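# Seat the lid fully onto the box

## Task

Place the lid on the box and push it fully down so it is seated. It only counts if the lid stays in place on its own once the robot is no longer holding it. Release it and move the tool away afterwards.

## Robot and tools

Robot: a single FANUC CRX-5iA six-joint arm with a suction cup instead of a gripper. There is one arm, so every command carries one row of 7 numbers. The controlled point is the cup point: the centre of the suction cup's rim when it touches nothing. The cup points along the cup point's own +z axis. About 4 cm behind the rim the tool widens, with its body and wrist camera sticking out up to about 9 cm sideways, so leave room for that near walls and box edges.

Frames: results report the cup point in the scene frame. Its origin sits on the table surface below the arm's base, +z is up, and +y is to the left when facing along +x. The base can be slightly tilted against the table. The printed position can be a little off, more so when the arm reaches far. Orientation is given as a quaternion in w, x, y, z order.

The row: [dx, dy, dz, rx, ry, rz, suction], each a number from -1 to 1. The first six are an offset, not a pose. They are expressed in the cup point's own axes and counted from the cup point's pose in the most recent result that showed it. Before any result in the scene has shown it, or for a second or later call within the same reply, they are counted from where the robot stands when that action begins. A value of 1.0 equals 0.6 m for dx, dy, dz, and 180 degrees for rx, ry, rz, which together form a single rotation vector. So dz = 0.05 moves 3 cm along the cup's facing direction. All-zero offsets are not a pause: they pull the arm back to the reference pose. The seventh number is suction: above 0.01 turns it on, 0.01 or lower turns it off; it keeps its last setting.

Tools:
execute_actions(actions, pictures): actions is a list holding at most one item. An empty list just reports the state. An item {"rows": [...], "steps": n} plays up to 15 rows, one per control step of 1/30 s (n at most 15, default 15); if there are fewer rows than steps the last row repeats. Each row is measured from the same reference pose, not from the previous row. An item {"steps": n} without rows is a wait of up to 300 steps, counted from the last result, so thinking time eats into it. pictures (true/false) chooses whether camera images come back; they come by default.
move(target, speed): target is one 7-number row as above (offset from the last reported cup pose). The cup point travels in a straight line toward it over 0.5 to 10 s; longer paths get cut off at 10 s. speed is top linear speed in m/s, 0.002 to 0.5, default 0.25; rotation is capped at twice that in rad/s. The suction value is applied at the start. The result adds a move: line with the ending (done, off_target, moving, held, fault) and limits (paced = the sent pose was clipped; held = a check blocked some steps, after which the arm may lurch faster than speed), plus the distance left to target. The arm may lag, drift off the line and exceed speed, mostly near full extension. It does not avoid obstacles.
wait(seconds): 0 to 10 s, sends nothing new.
zoom_image(camera, region): camera is cam_head_left, cam_head_right, cam_high, cam_low or cam_wrist (all 504x504); region is [x0, y0, x1, y1] in pixels from the top-left, at most 504 by 504.
read_manual(section): only licence texts; no motion.
finished_scene(scene): ends the current scene with its number and grades it; irreversible.

Motion limits: each step, the commanded pose is trimmed to within 70 mm and 16 degrees of the measured pose, and position wins over orientation if both cannot be met. After an action ends the arm only continues to the last trimmed pose, so compare the reported pose to your goal and send the remainder. A "Hand target" line shows where the controller is heading. "pose unreachable" and HELD mark steps where the clearance check altered or blocked the command (the base mount counts as arm).

Result lines: end_effector_position (m) and end_effector_quat_wxyz; joint positions; Flange force (outside force at the tool, noisy, includes held weight, may say no reading); suction_measured (0 = no seal, 0.83 or more = airtight, lower = leaky); part_present (turns 1 at 0.50, back to 0 below 0.45); MOTOR HOT and OVER-TEMPERATURE FAULT warnings.

Suction handling: switch suction on and press the 36 mm rim onto a smooth flat patch of the lid so it touches all round, away from edges, holes or seams. Under vacuum the cup shortens, so the held lid ends up as much as 12 mm nearer the tool. To release, set the lid down so it rests on the box, then switch suction off; the cup may still touch until the tool has backed off 15 mm. If the cup grabs the table, turn suction off to free it.

Avoid: the arm is stiff, so aiming even slightly beyond a firm contact can trigger a fault; contact torque reaching a joint's load limit (144 N m for the first three joints, 36 for the wrist joints) or 150 N of outside force stops the arm for 10 s and drops the rest of the call. Approach contact slowly with small overshoot. Do not drop, slam or knock anything, and nothing may leave the table. Loose objects may occasionally get nudged by outside forces, so check the lid is really seated and stable before finishing, then lift clear.

Each tool is called after "Call:" as name(argument=value, ...), one argument or row to a line, values as JSON.

## Session

Call:
execute_actions(
  actions=[],
)

Scene clock: 0.00 s of 5000.00 s.
end_effector_position=(+0.5020, +0.0229, +0.3950) suction_measured=0.01 part_present=0 end_effector_quat_wxyz=(+0.000, -0.020, +1.000, -0.003)
Joint positions: [ 0.263  0.128  0.195  0.003 -1.632 -0.266]
Joint velocities: [-0.    -0.     0.001  0.     0.     0.   ]
Flange force (N, the push that the arm receives, along the end effector's own x y z axes): no reading
Hand target: +0.502, +0.023, +0.395; +0.000, -0.020, +1.000, -0.003

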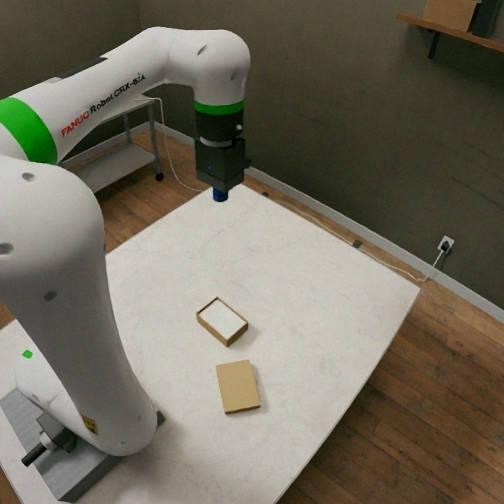

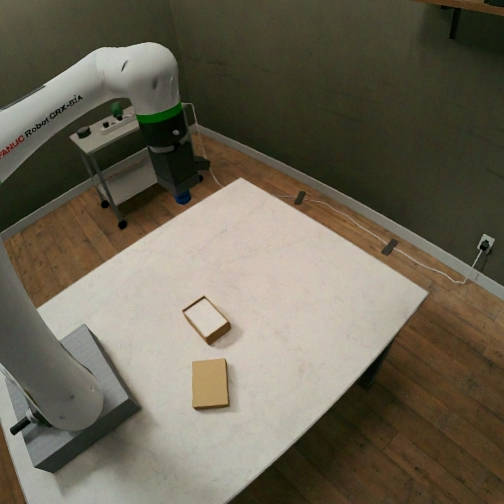

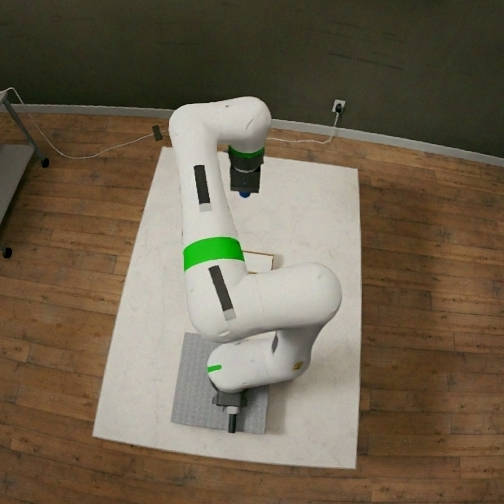

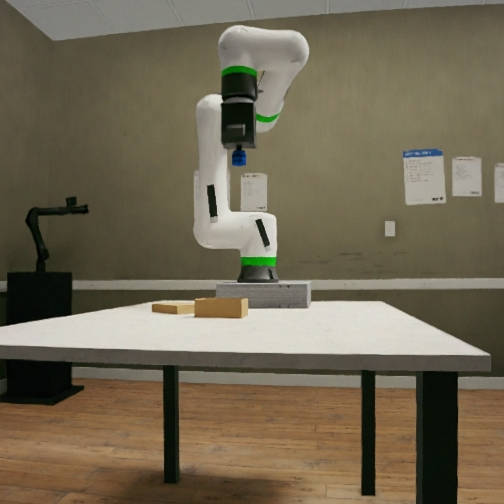

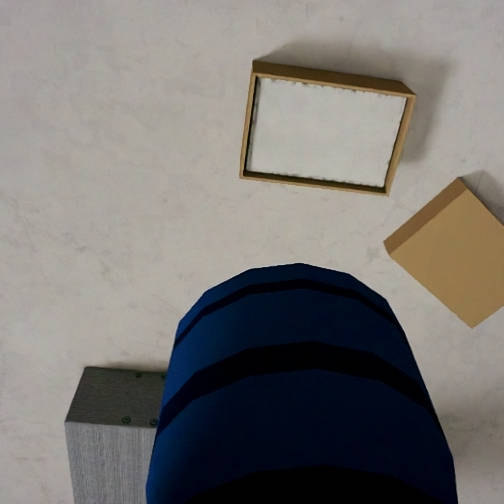

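Call:
move(
  target=[0.31,-0.358,0.39,0,0,0,0],
)

Scene clock: 40.10 s of 5000.00 s.
end_effector_position=(+0.3253, -0.2016, +0.1628) suction_measured=0.01 part_present=0 end_effector_quat_wxyz=(-0.001, -0.021, +1.000, -0.005)
Joint positions: [-0.252 -0.045 -0.552  0.003 -1.058  0.248]
Joint velocities: [-0.001  0.001  0.001 -0.     0.     0.   ]
Flange force (N, the push that the arm receives, along the end effector's own x y z axes): [0.6 1.0 -2.0]
Hand target: +0.325, -0.202, +0.163; -0.001, -0.021, +1.000, -0.005
Off the commanded pose: 0.001 m, 0 deg.
After step 90, 35.17 s passed at rest.
move: done

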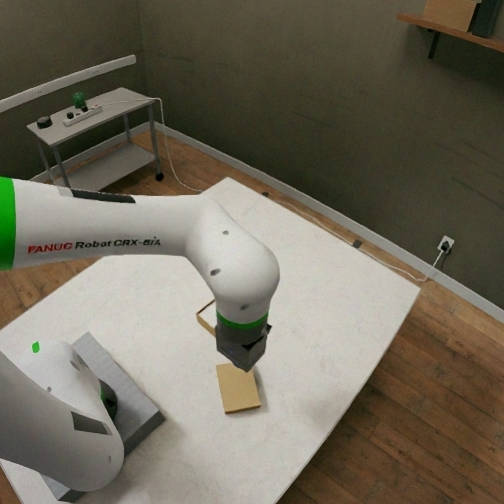

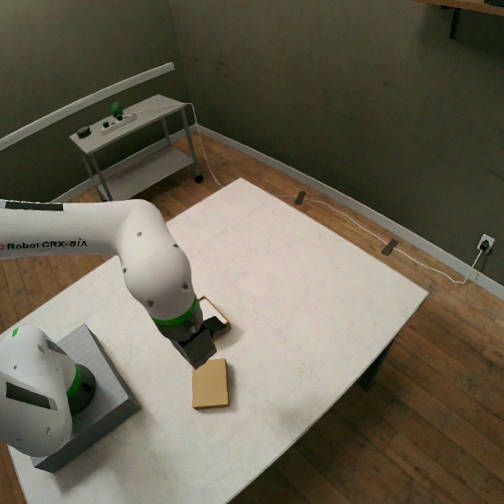

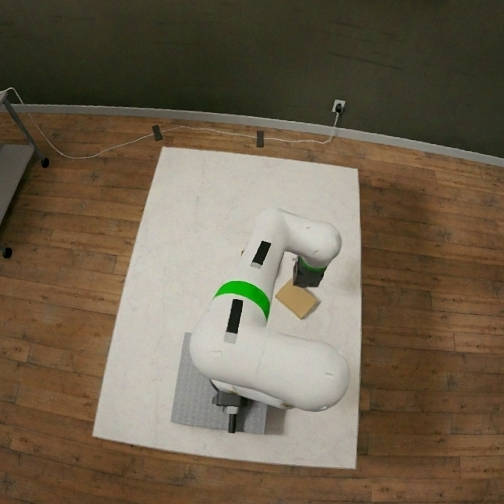

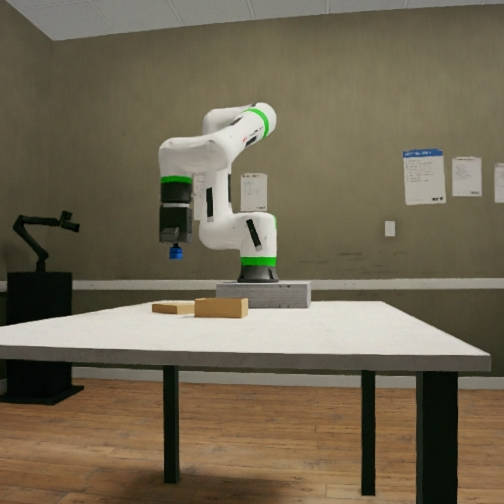

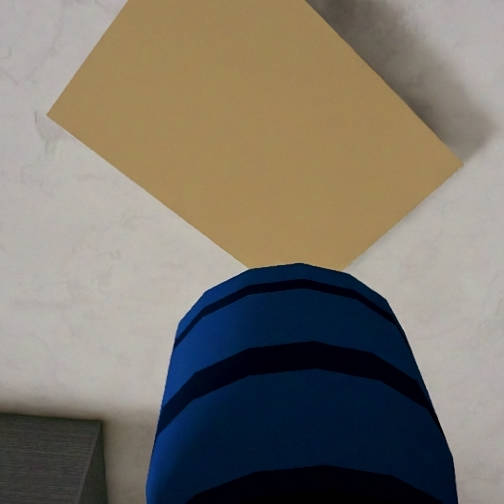

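Call:
move(
  target=[0.041,0.022,0.2,0,0,0,0],
)

Call:
move(
  target=[0,0,0.04,0,0,0,1],
  speed=0.04,
)

Call:
zoom_image(
  camera="cam_low",
  region=[140,260,260,330],
)

Scene clock: 52.40 s of 5000.00 s.
end_effector_position=(+0.3002, -0.1901, +0.0424) suction_measured=0.01 part_present=0 end_effector_quat_wxyz=(-0.000, -0.021, +1.000, -0.004)
Joint positions: [-0.231  0.119 -0.743  0.003 -0.702  0.228]
Joint velocities: [-0.     0.    -0.001  0.     0.     0.   ]
Flange force (N, the push that the arm receives, along the end effector's own x y z axes): [4.7 0.1 -5.9]
Hand target: +0.300, -0.190, +0.042; -0.000, -0.021, +1.000, -0.004
Off the commanded pose: 0.001 m, 0 deg.
After step 90, 8.33 s passed at rest.
move: done

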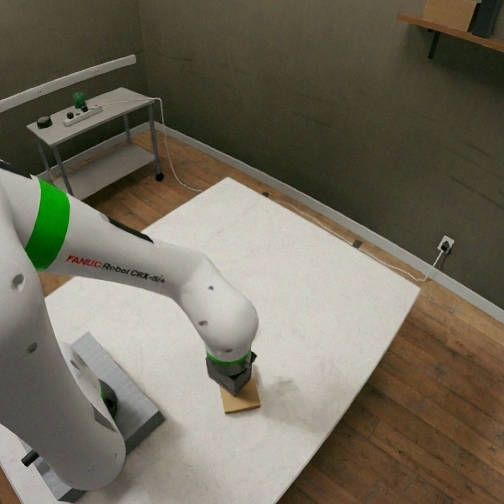

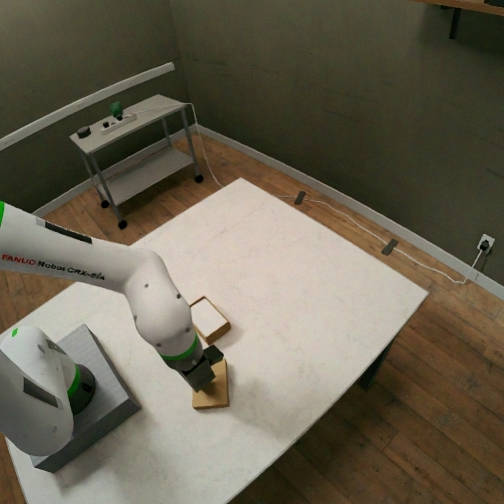

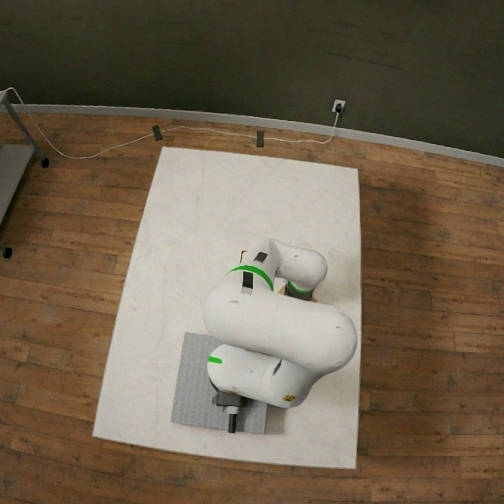

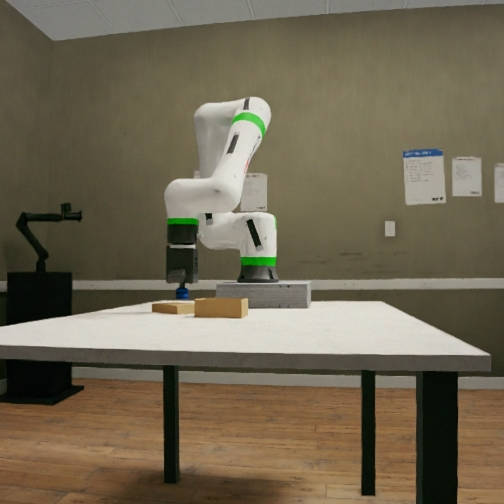

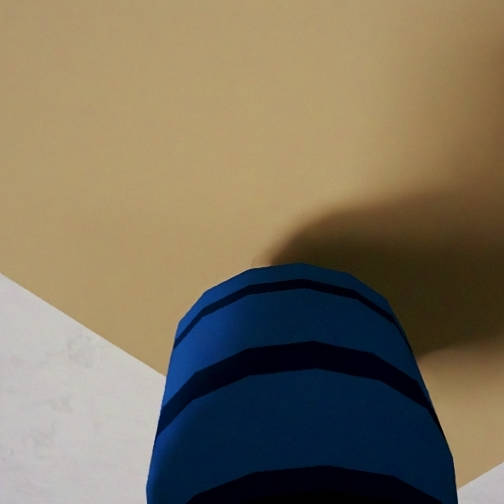

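Scene clock: 53.27 s of 5000.00 s.
end_effector_position=(+0.3003, -0.1902, +0.0184) suction_measured=0.98 part_present=1 end_effector_quat_wxyz=(-0.000, -0.021, +1.000, -0.004)
Joint positions: [-0.231  0.182 -0.756  0.003 -0.627  0.228]
Joint velocities: [0.    0.001 0.    0.    0.    0.002]
Flange force (N, the push that the arm receives, along the end effector's own x y z axes): [3.8 -2.2 -4.2]
Hand target: +0.300, -0.190, +0.018; -0.000, -0.021, +1.000, -0.004
Off the commanded pose: 0.000 m, 0 deg.
move: done

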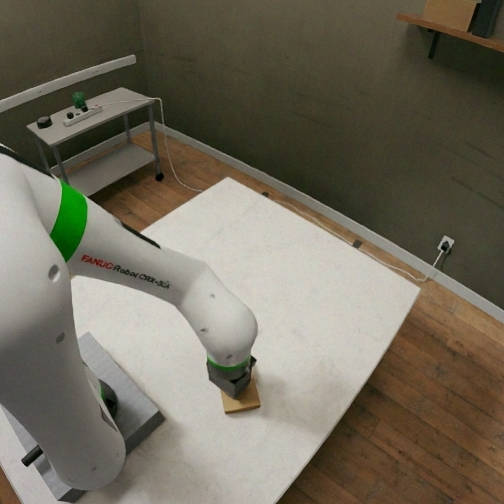

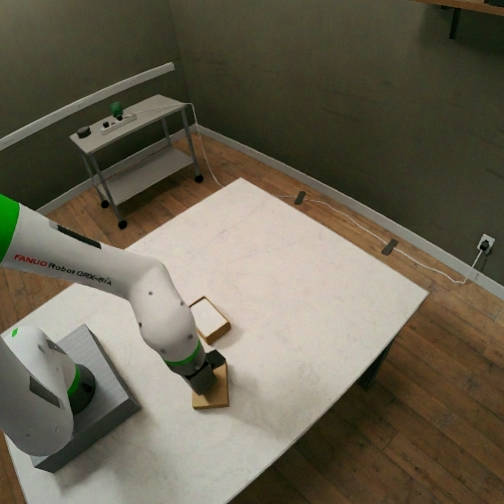

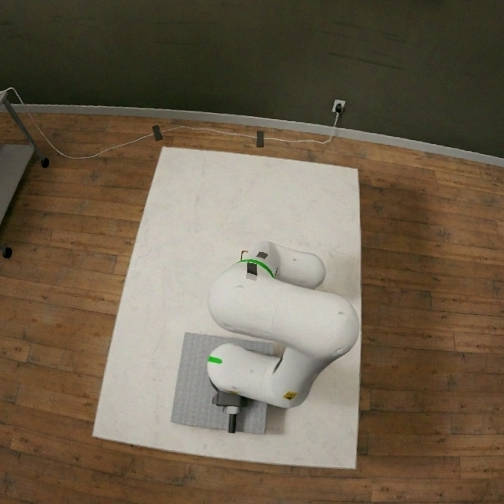

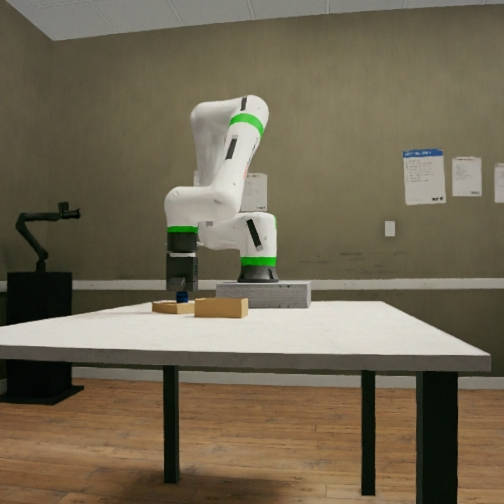

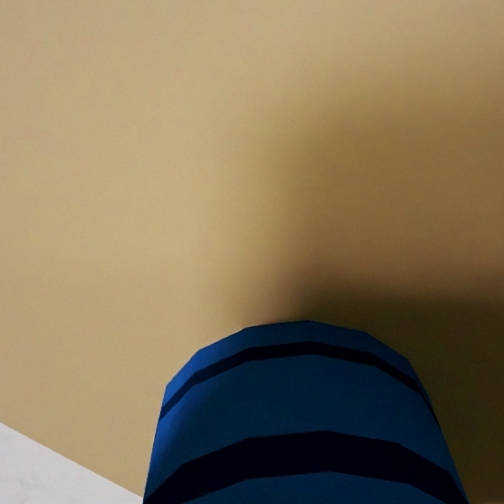

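Region (140, 260, 260, 330) of cam_low's 504x504 image, scaled by 4.200, with more detail than that image has; it fills the top 294 rows of this view, and the rest is white.

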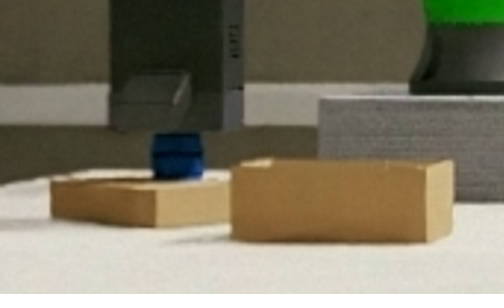

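Call:
move(
  target=[0,0,-0.115,0,0,0,1],
  speed=0.15,
)

Call:
move(
  target=[-0.193,0.245,0,0,0,-0.21,1],
)

Call:
move(
  target=[0,0,0.02,0,0,0,1],
  speed=0.03,
)

Call:
zoom_image(
  camera="cam_low",
  region=[175,260,275,330],
)

Call:
zoom_image(
  camera="cam_head_right",
  region=[160,270,250,360],
)

Call:
zoom_image(
  camera="cam_head_left",
  region=[180,270,270,360],
)

Scene clock: 66.83 s of 5000.00 s.
end_effector_position=(+0.3002, -0.1899, +0.0876) suction_measured=0.98 part_present=1 end_effector_quat_wxyz=(-0.001, -0.021, +1.000, -0.005)
Joint positions: [-0.231  0.014 -0.709  0.003 -0.842  0.228]
Joint velocities: [ 0.    -0.001  0.002 -0.001 -0.001 -0.   ]
Flange force (N, the push that the arm receives, along the end effector's own x y z axes): [2.1 -0.8 -0.8]
Hand target: +0.300, -0.190, +0.088; -0.000, -0.021, +1.000, -0.005
Off the commanded pose: 0.000 m, 0 deg.
After step 90, 9.73 s passed at rest.
move: done

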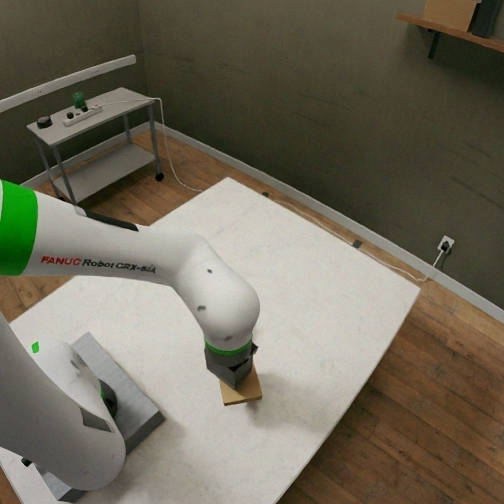

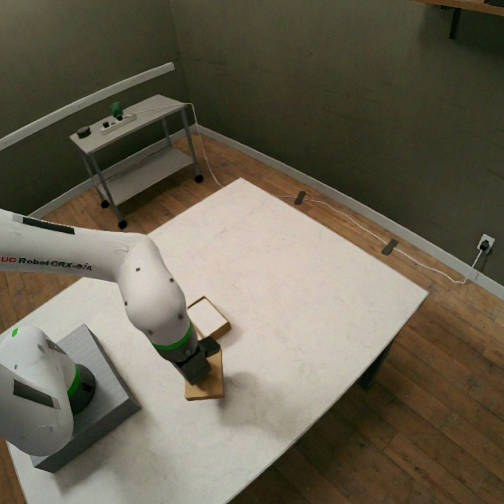

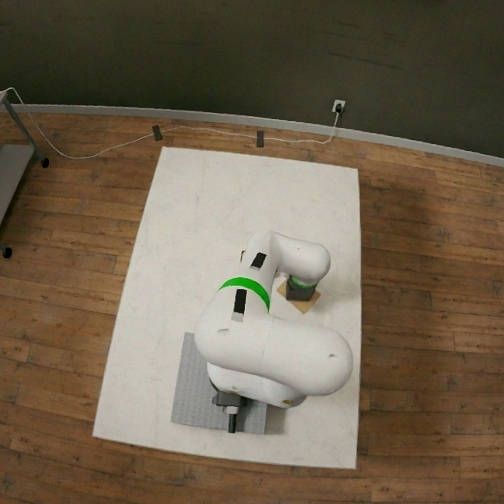

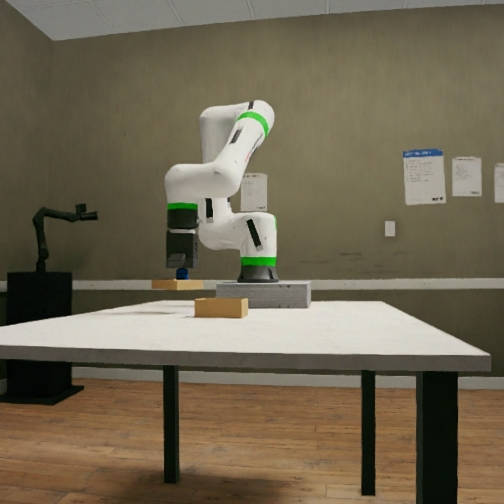

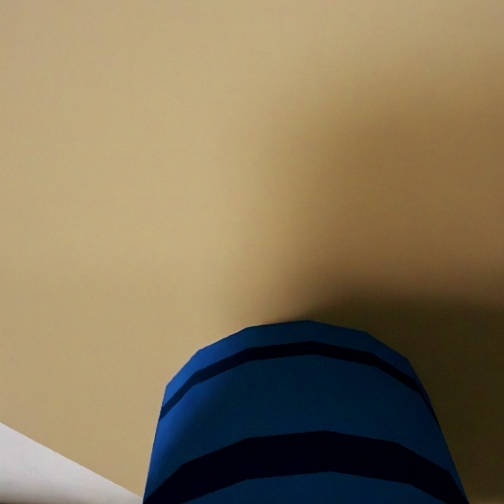

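Scene clock: 68.53 s of 5000.00 s.
end_effector_position=(+0.4097, -0.0370, +0.0862) suction_measured=0.98 part_present=1 end_effector_quat_wxyz=(-0.001, -0.344, +0.939, -0.003)
Joint positions: [ 0.189  0.15  -0.558  0.003 -0.857  0.467]
Joint velocities: [ 0.     0.001  0.001 -0.001 -0.     0.002]
Flange force (N, the push that the arm receives, along the end effector's own x y z axes): [2.2 -1.1 -2.8]
Hand target: +0.410, -0.037, +0.086; -0.001, -0.344, +0.939, -0.003
Off the commanded pose: 0.001 m, 0 deg.
move: done

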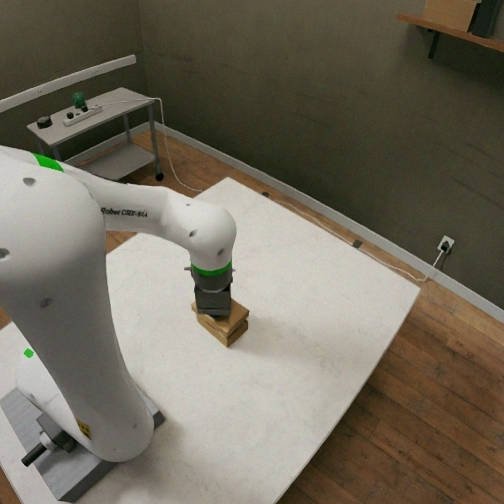

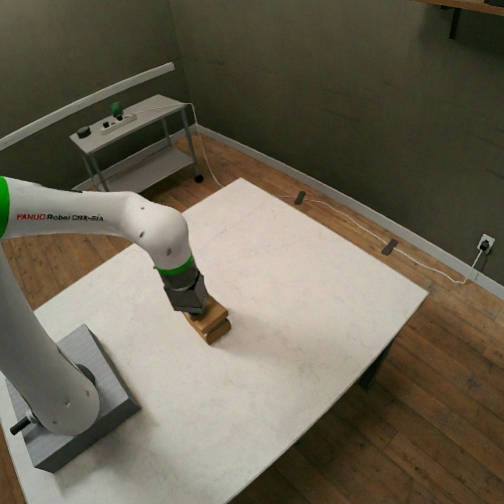

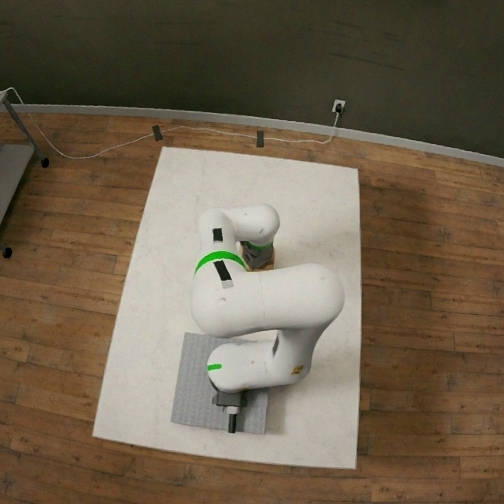

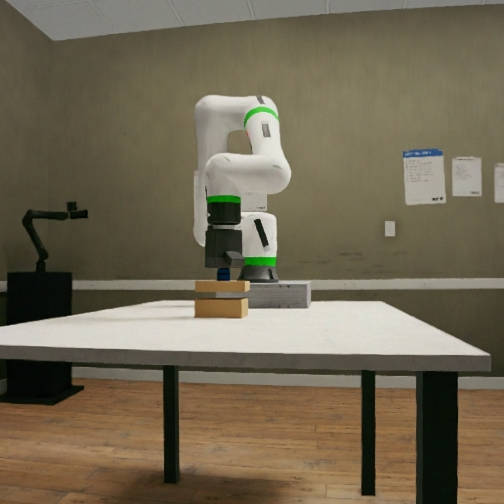

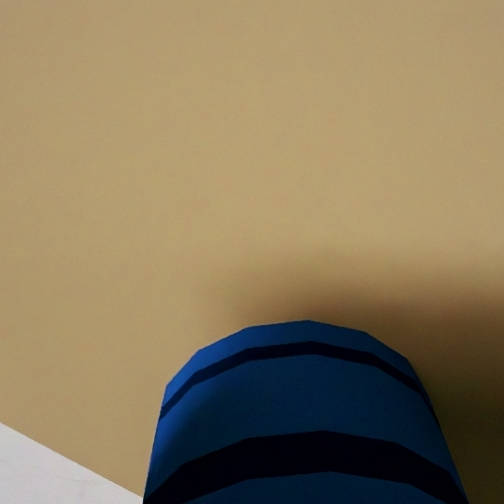

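Scene clock: 69.23 s of 5000.00 s.
end_effector_position=(+0.4097, -0.0370, +0.0742) suction_measured=0.98 part_present=1 end_effector_quat_wxyz=(-0.001, -0.344, +0.939, -0.003)
Joint positions: [ 0.189  0.173 -0.567  0.003 -0.824  0.467]
Joint velocities: [-0.     0.     0.    -0.     0.001 -0.001]
Flange force (N, the push that the arm receives, along the end effector's own x y z axes): [3.3 1.1 -5.7]
Hand target: +0.410, -0.037, +0.074; -0.001, -0.344, +0.939, -0.003
Off the commanded pose: 0.000 m, 0 deg.
move: done

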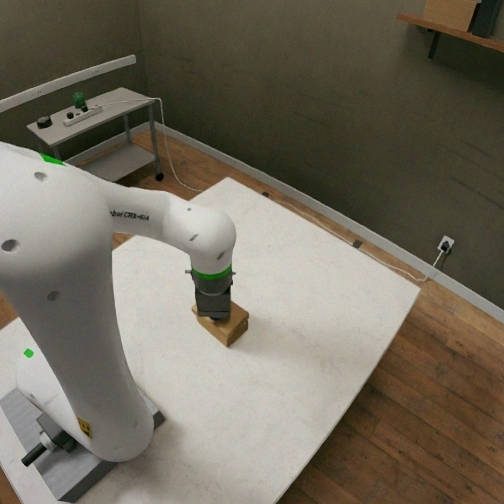

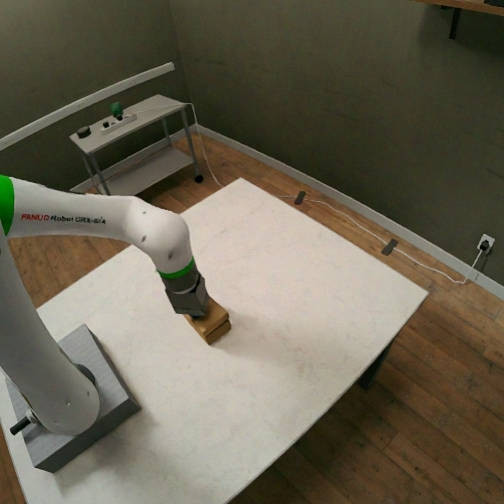

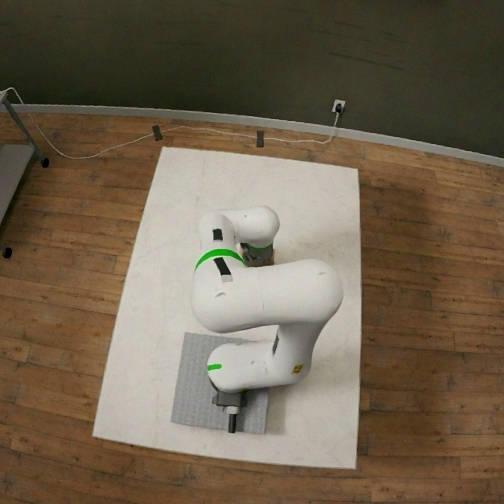

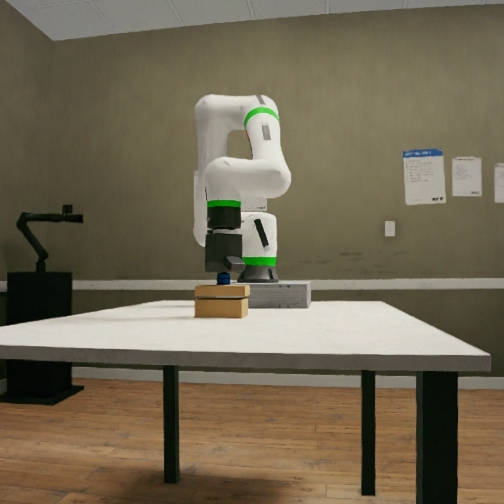

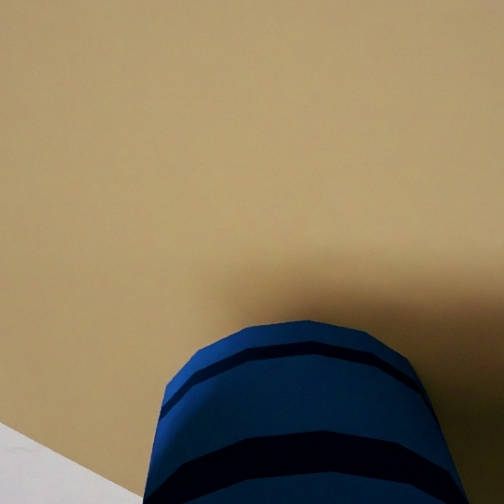

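Region (175, 260, 275, 330) of cam_low's 504x504 image, scaled by 5.040, with more detail than that image has; it fills the top 353 rows of this view, and the rest is white.

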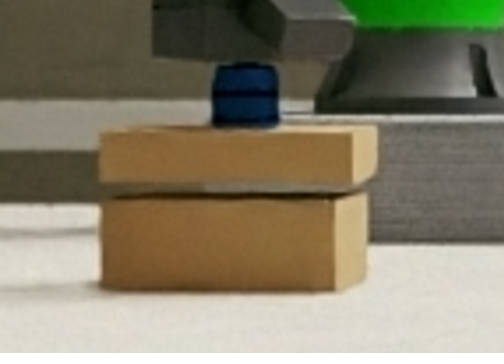

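Region (160, 270, 250, 360) of cam_head_right's 504x504 image, scaled by 5.600, with more detail than that image has.

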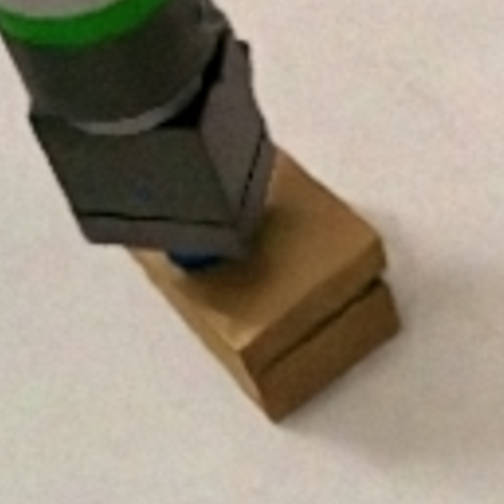

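Region (180, 270, 270, 360) of cam_head_left's 504x504 image, scaled by 5.600, with more detail than that image has.

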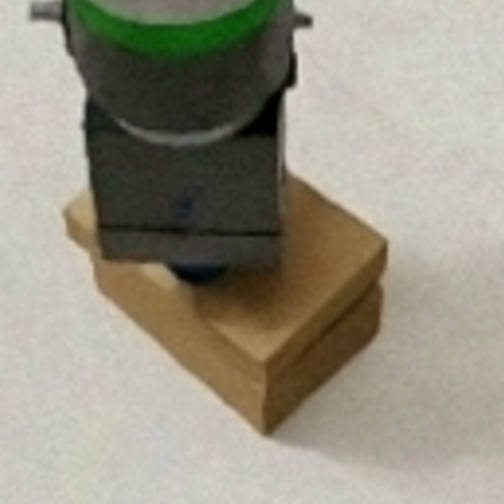

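Call:
move(
  target=[0.0072,-0.0032,0.003,0,0,0.014,1],
  speed=0.03,
)

Call:
zoom_image(
  camera="cam_low",
  region=[175,260,275,330],
)

Call:
zoom_image(
  camera="cam_head_right",
  region=[160,270,250,360],
)

Call:
zoom_image(
  camera="cam_head_left",
  region=[180,270,270,360],
)

Scene clock: 90.37 s of 5000.00 s.
end_effector_position=(+0.4076, -0.0413, +0.0724) suction_measured=0.98 part_present=1 end_effector_quat_wxyz=(-0.001, -0.323, +0.946, -0.003)
Joint positions: [ 0.18   0.173 -0.573  0.003 -0.819  0.432]
Joint velocities: [-0.001  0.     0.001  0.    -0.    -0.001]
Flange force (N, the push that the arm receives, along the end effector's own x y z axes): [1.0 1.5 -1.3]
Hand target: +0.408, -0.041, +0.072; -0.001, -0.323, +0.946, -0.003
Off the commanded pose: 0.000 m, 0 deg.
After step 90, 17.17 s passed at rest.
move: done

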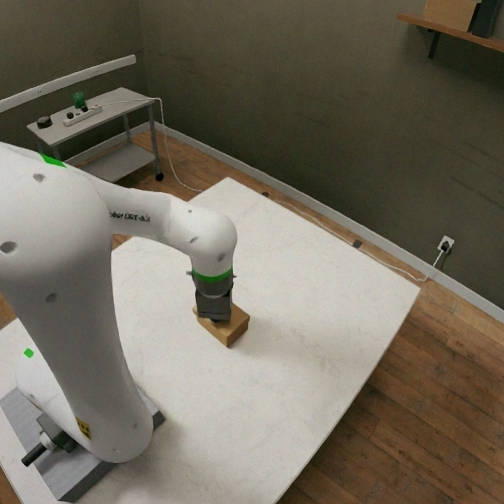

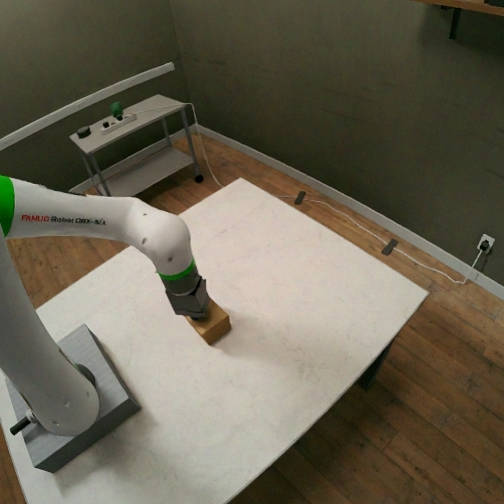

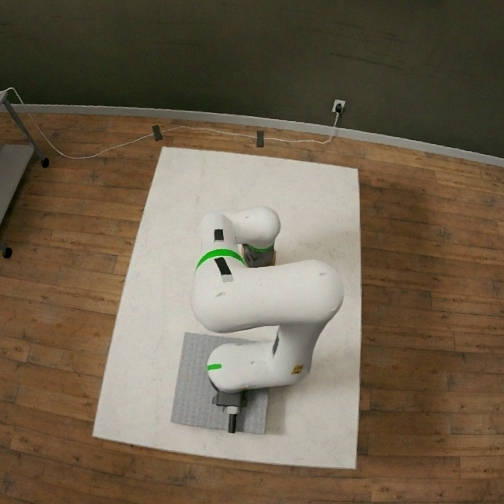

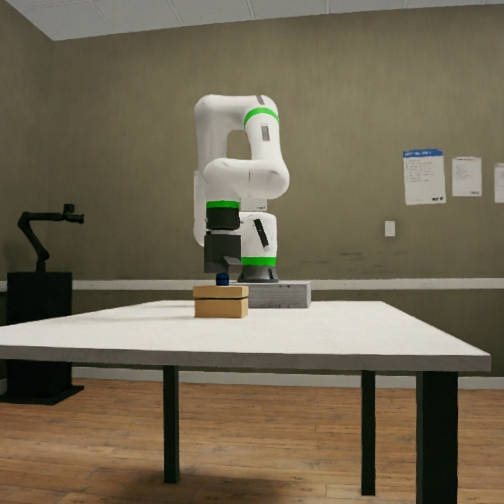

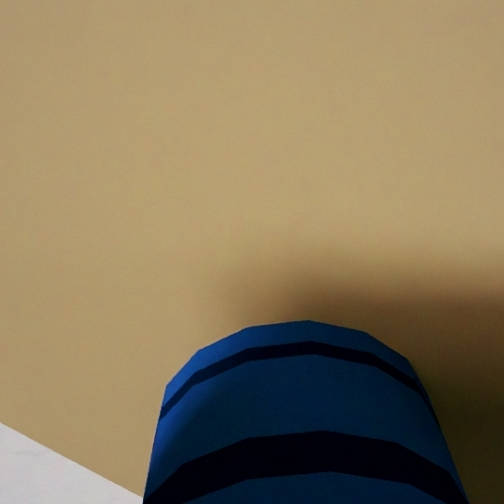

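Region (175, 260, 275, 330) of cam_low's 504x504 image, scaled by 5.040, with more detail than that image has; it fills the top 353 rows of this view, and the rest is white.

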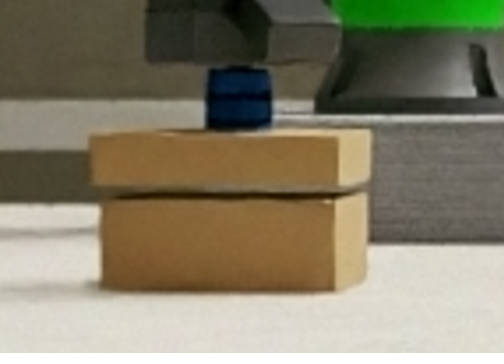

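Region (160, 270, 250, 360) of cam_head_right's 504x504 image, scaled by 5.600, with more detail than that image has.

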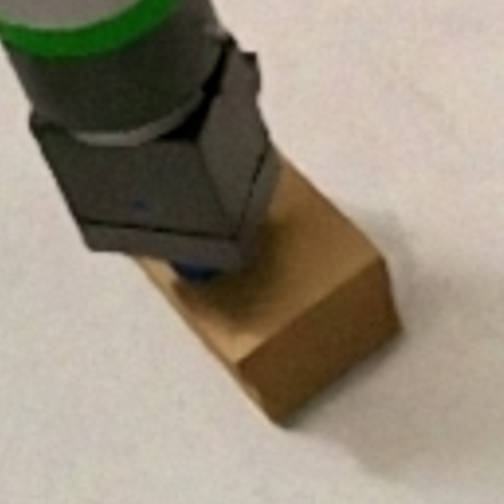

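Region (180, 270, 270, 360) of cam_head_left's 504x504 image, scaled by 5.600, with more detail than that image has.

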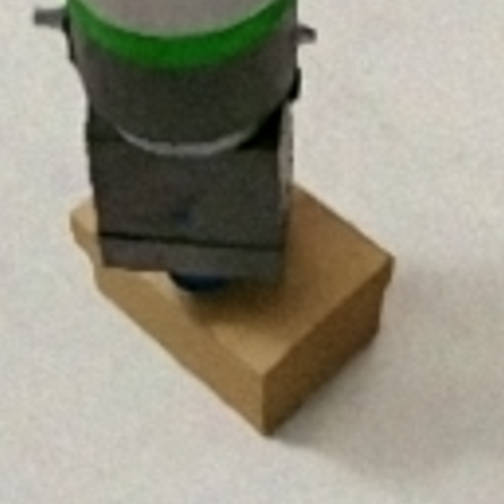

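Call:
move(
  target=[-0.0027,0,0,0,0,0,1],
  speed=0.02,
)

Call:
move(
  target=[0,0,0.013,0,0,0,1],
  speed=0.015,
)

Call:
zoom_image(
  camera="cam_low",
  region=[175,260,275,330],
)

Call:
zoom_image(
  camera="cam_head_left",
  region=[180,270,270,360],
)

Scene clock: 109.57 s of 5000.00 s.
end_effector_position=(+0.4089, -0.0403, +0.0724) suction_measured=0.98 part_present=1 end_effector_quat_wxyz=(-0.001, -0.323, +0.946, -0.003)
Joint positions: [ 0.182  0.176 -0.57   0.003 -0.819  0.431]
Joint velocities: [-0.    -0.     0.001 -0.    -0.    -0.002]
Flange force (N, the push that the arm receives, along the end effector's own x y z axes): [2.9 1.4 -5.1]
Hand target: +0.409, -0.040, +0.072; -0.001, -0.323, +0.946, -0.003
Off the commanded pose: 0.000 m, 0 deg.
After step 90, 15.50 s passed at rest.
move: done

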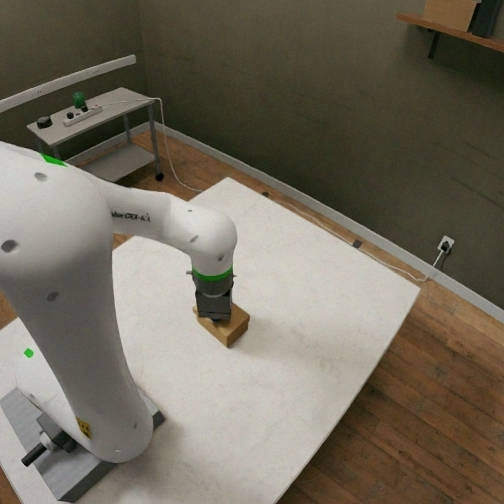

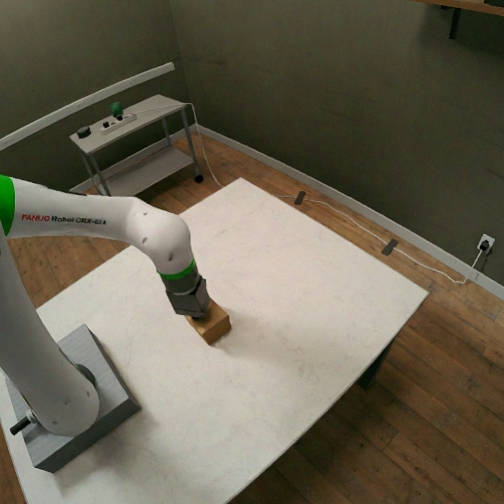

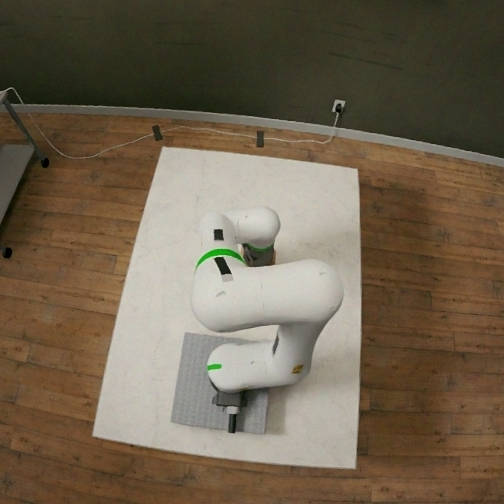

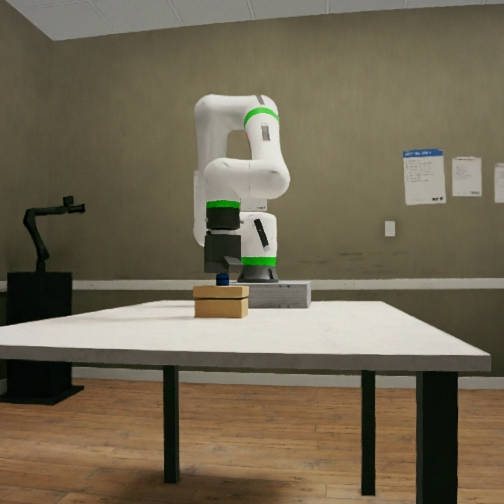

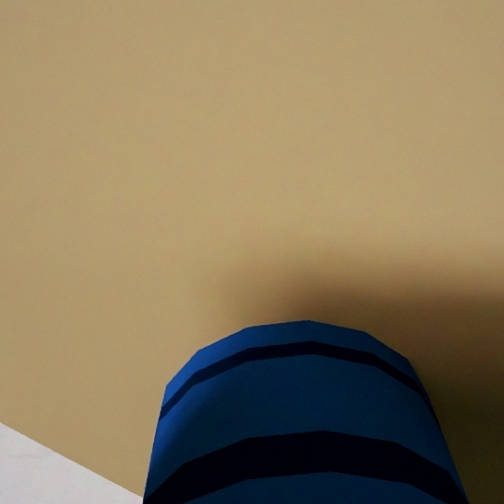

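Scene clock: 110.30 s of 5000.00 s.
end_effector_position=(+0.4089, -0.0403, +0.0646) suction_measured=0.98 part_present=1 end_effector_quat_wxyz=(-0.001, -0.323, +0.946, -0.003)
Joint positions: [ 0.182  0.191 -0.576  0.003 -0.798  0.431]
Joint velocities: [ 0.     0.    -0.001 -0.     0.001 -0.001]
Flange force (N, the push that the arm receives, along the end effector's own x y z axes): [1.1 -1.7 -4.5]
Hand target: +0.409, -0.040, +0.065; -0.001, -0.323, +0.946, -0.003
Off the commanded pose: 0.000 m, 0 deg.
move: done

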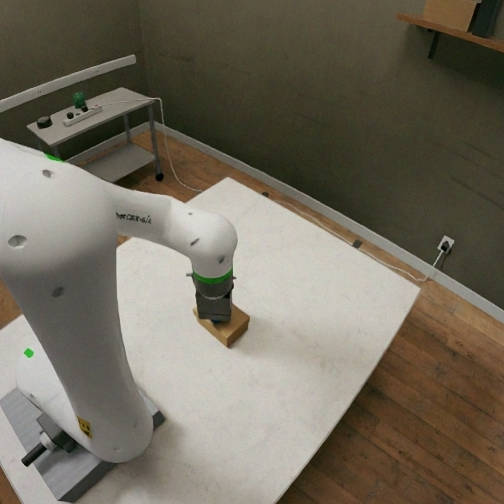

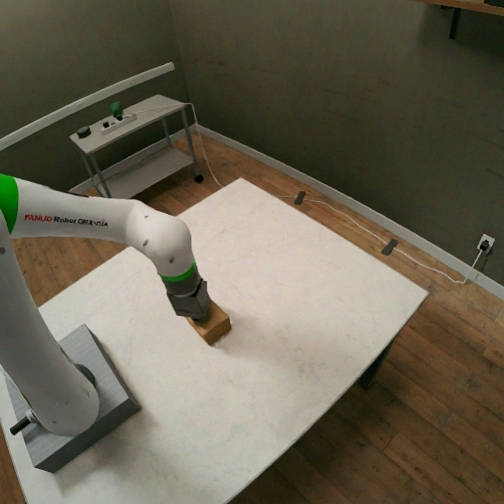

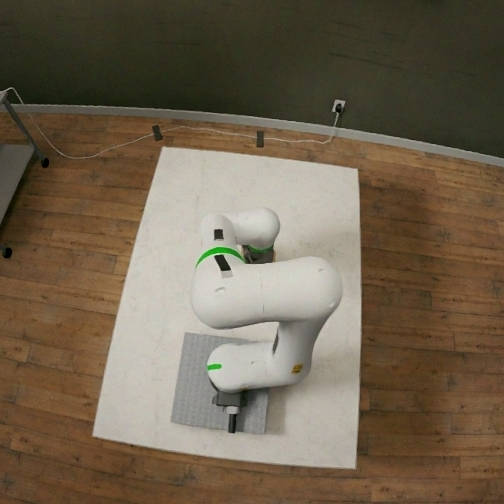

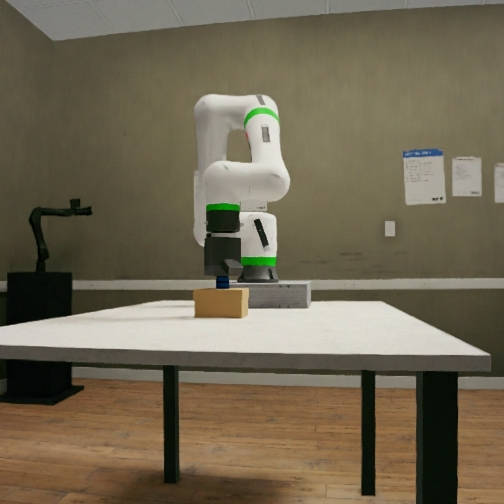

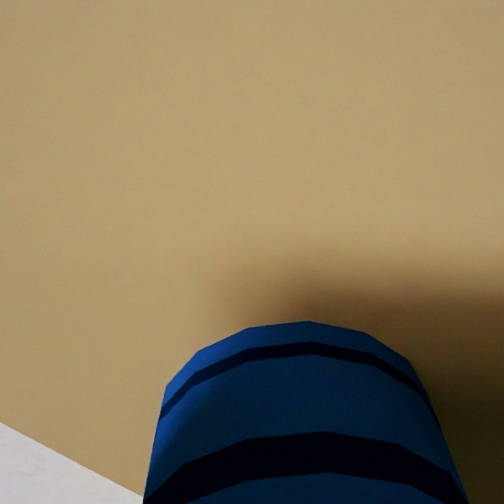

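Region (175, 260, 275, 330) of cam_low's 504x504 image, scaled by 5.040, with more detail than that image has; it fills the top 353 rows of this view, and the rest is white.

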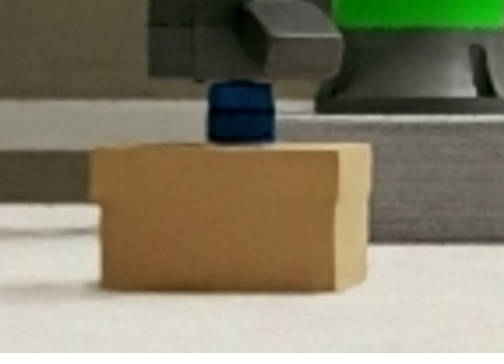

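Region (180, 270, 270, 360) of cam_head_left's 504x504 image, scaled by 5.600, with more detail than that image has.

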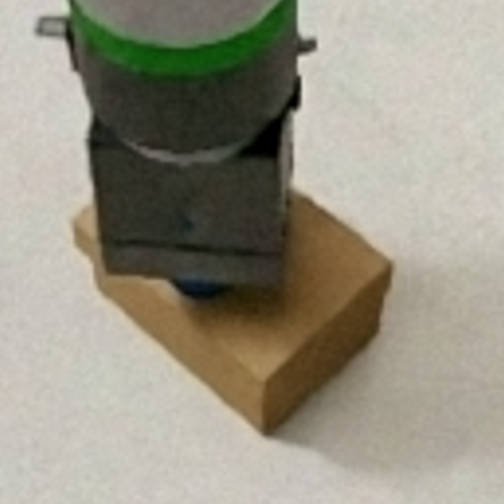

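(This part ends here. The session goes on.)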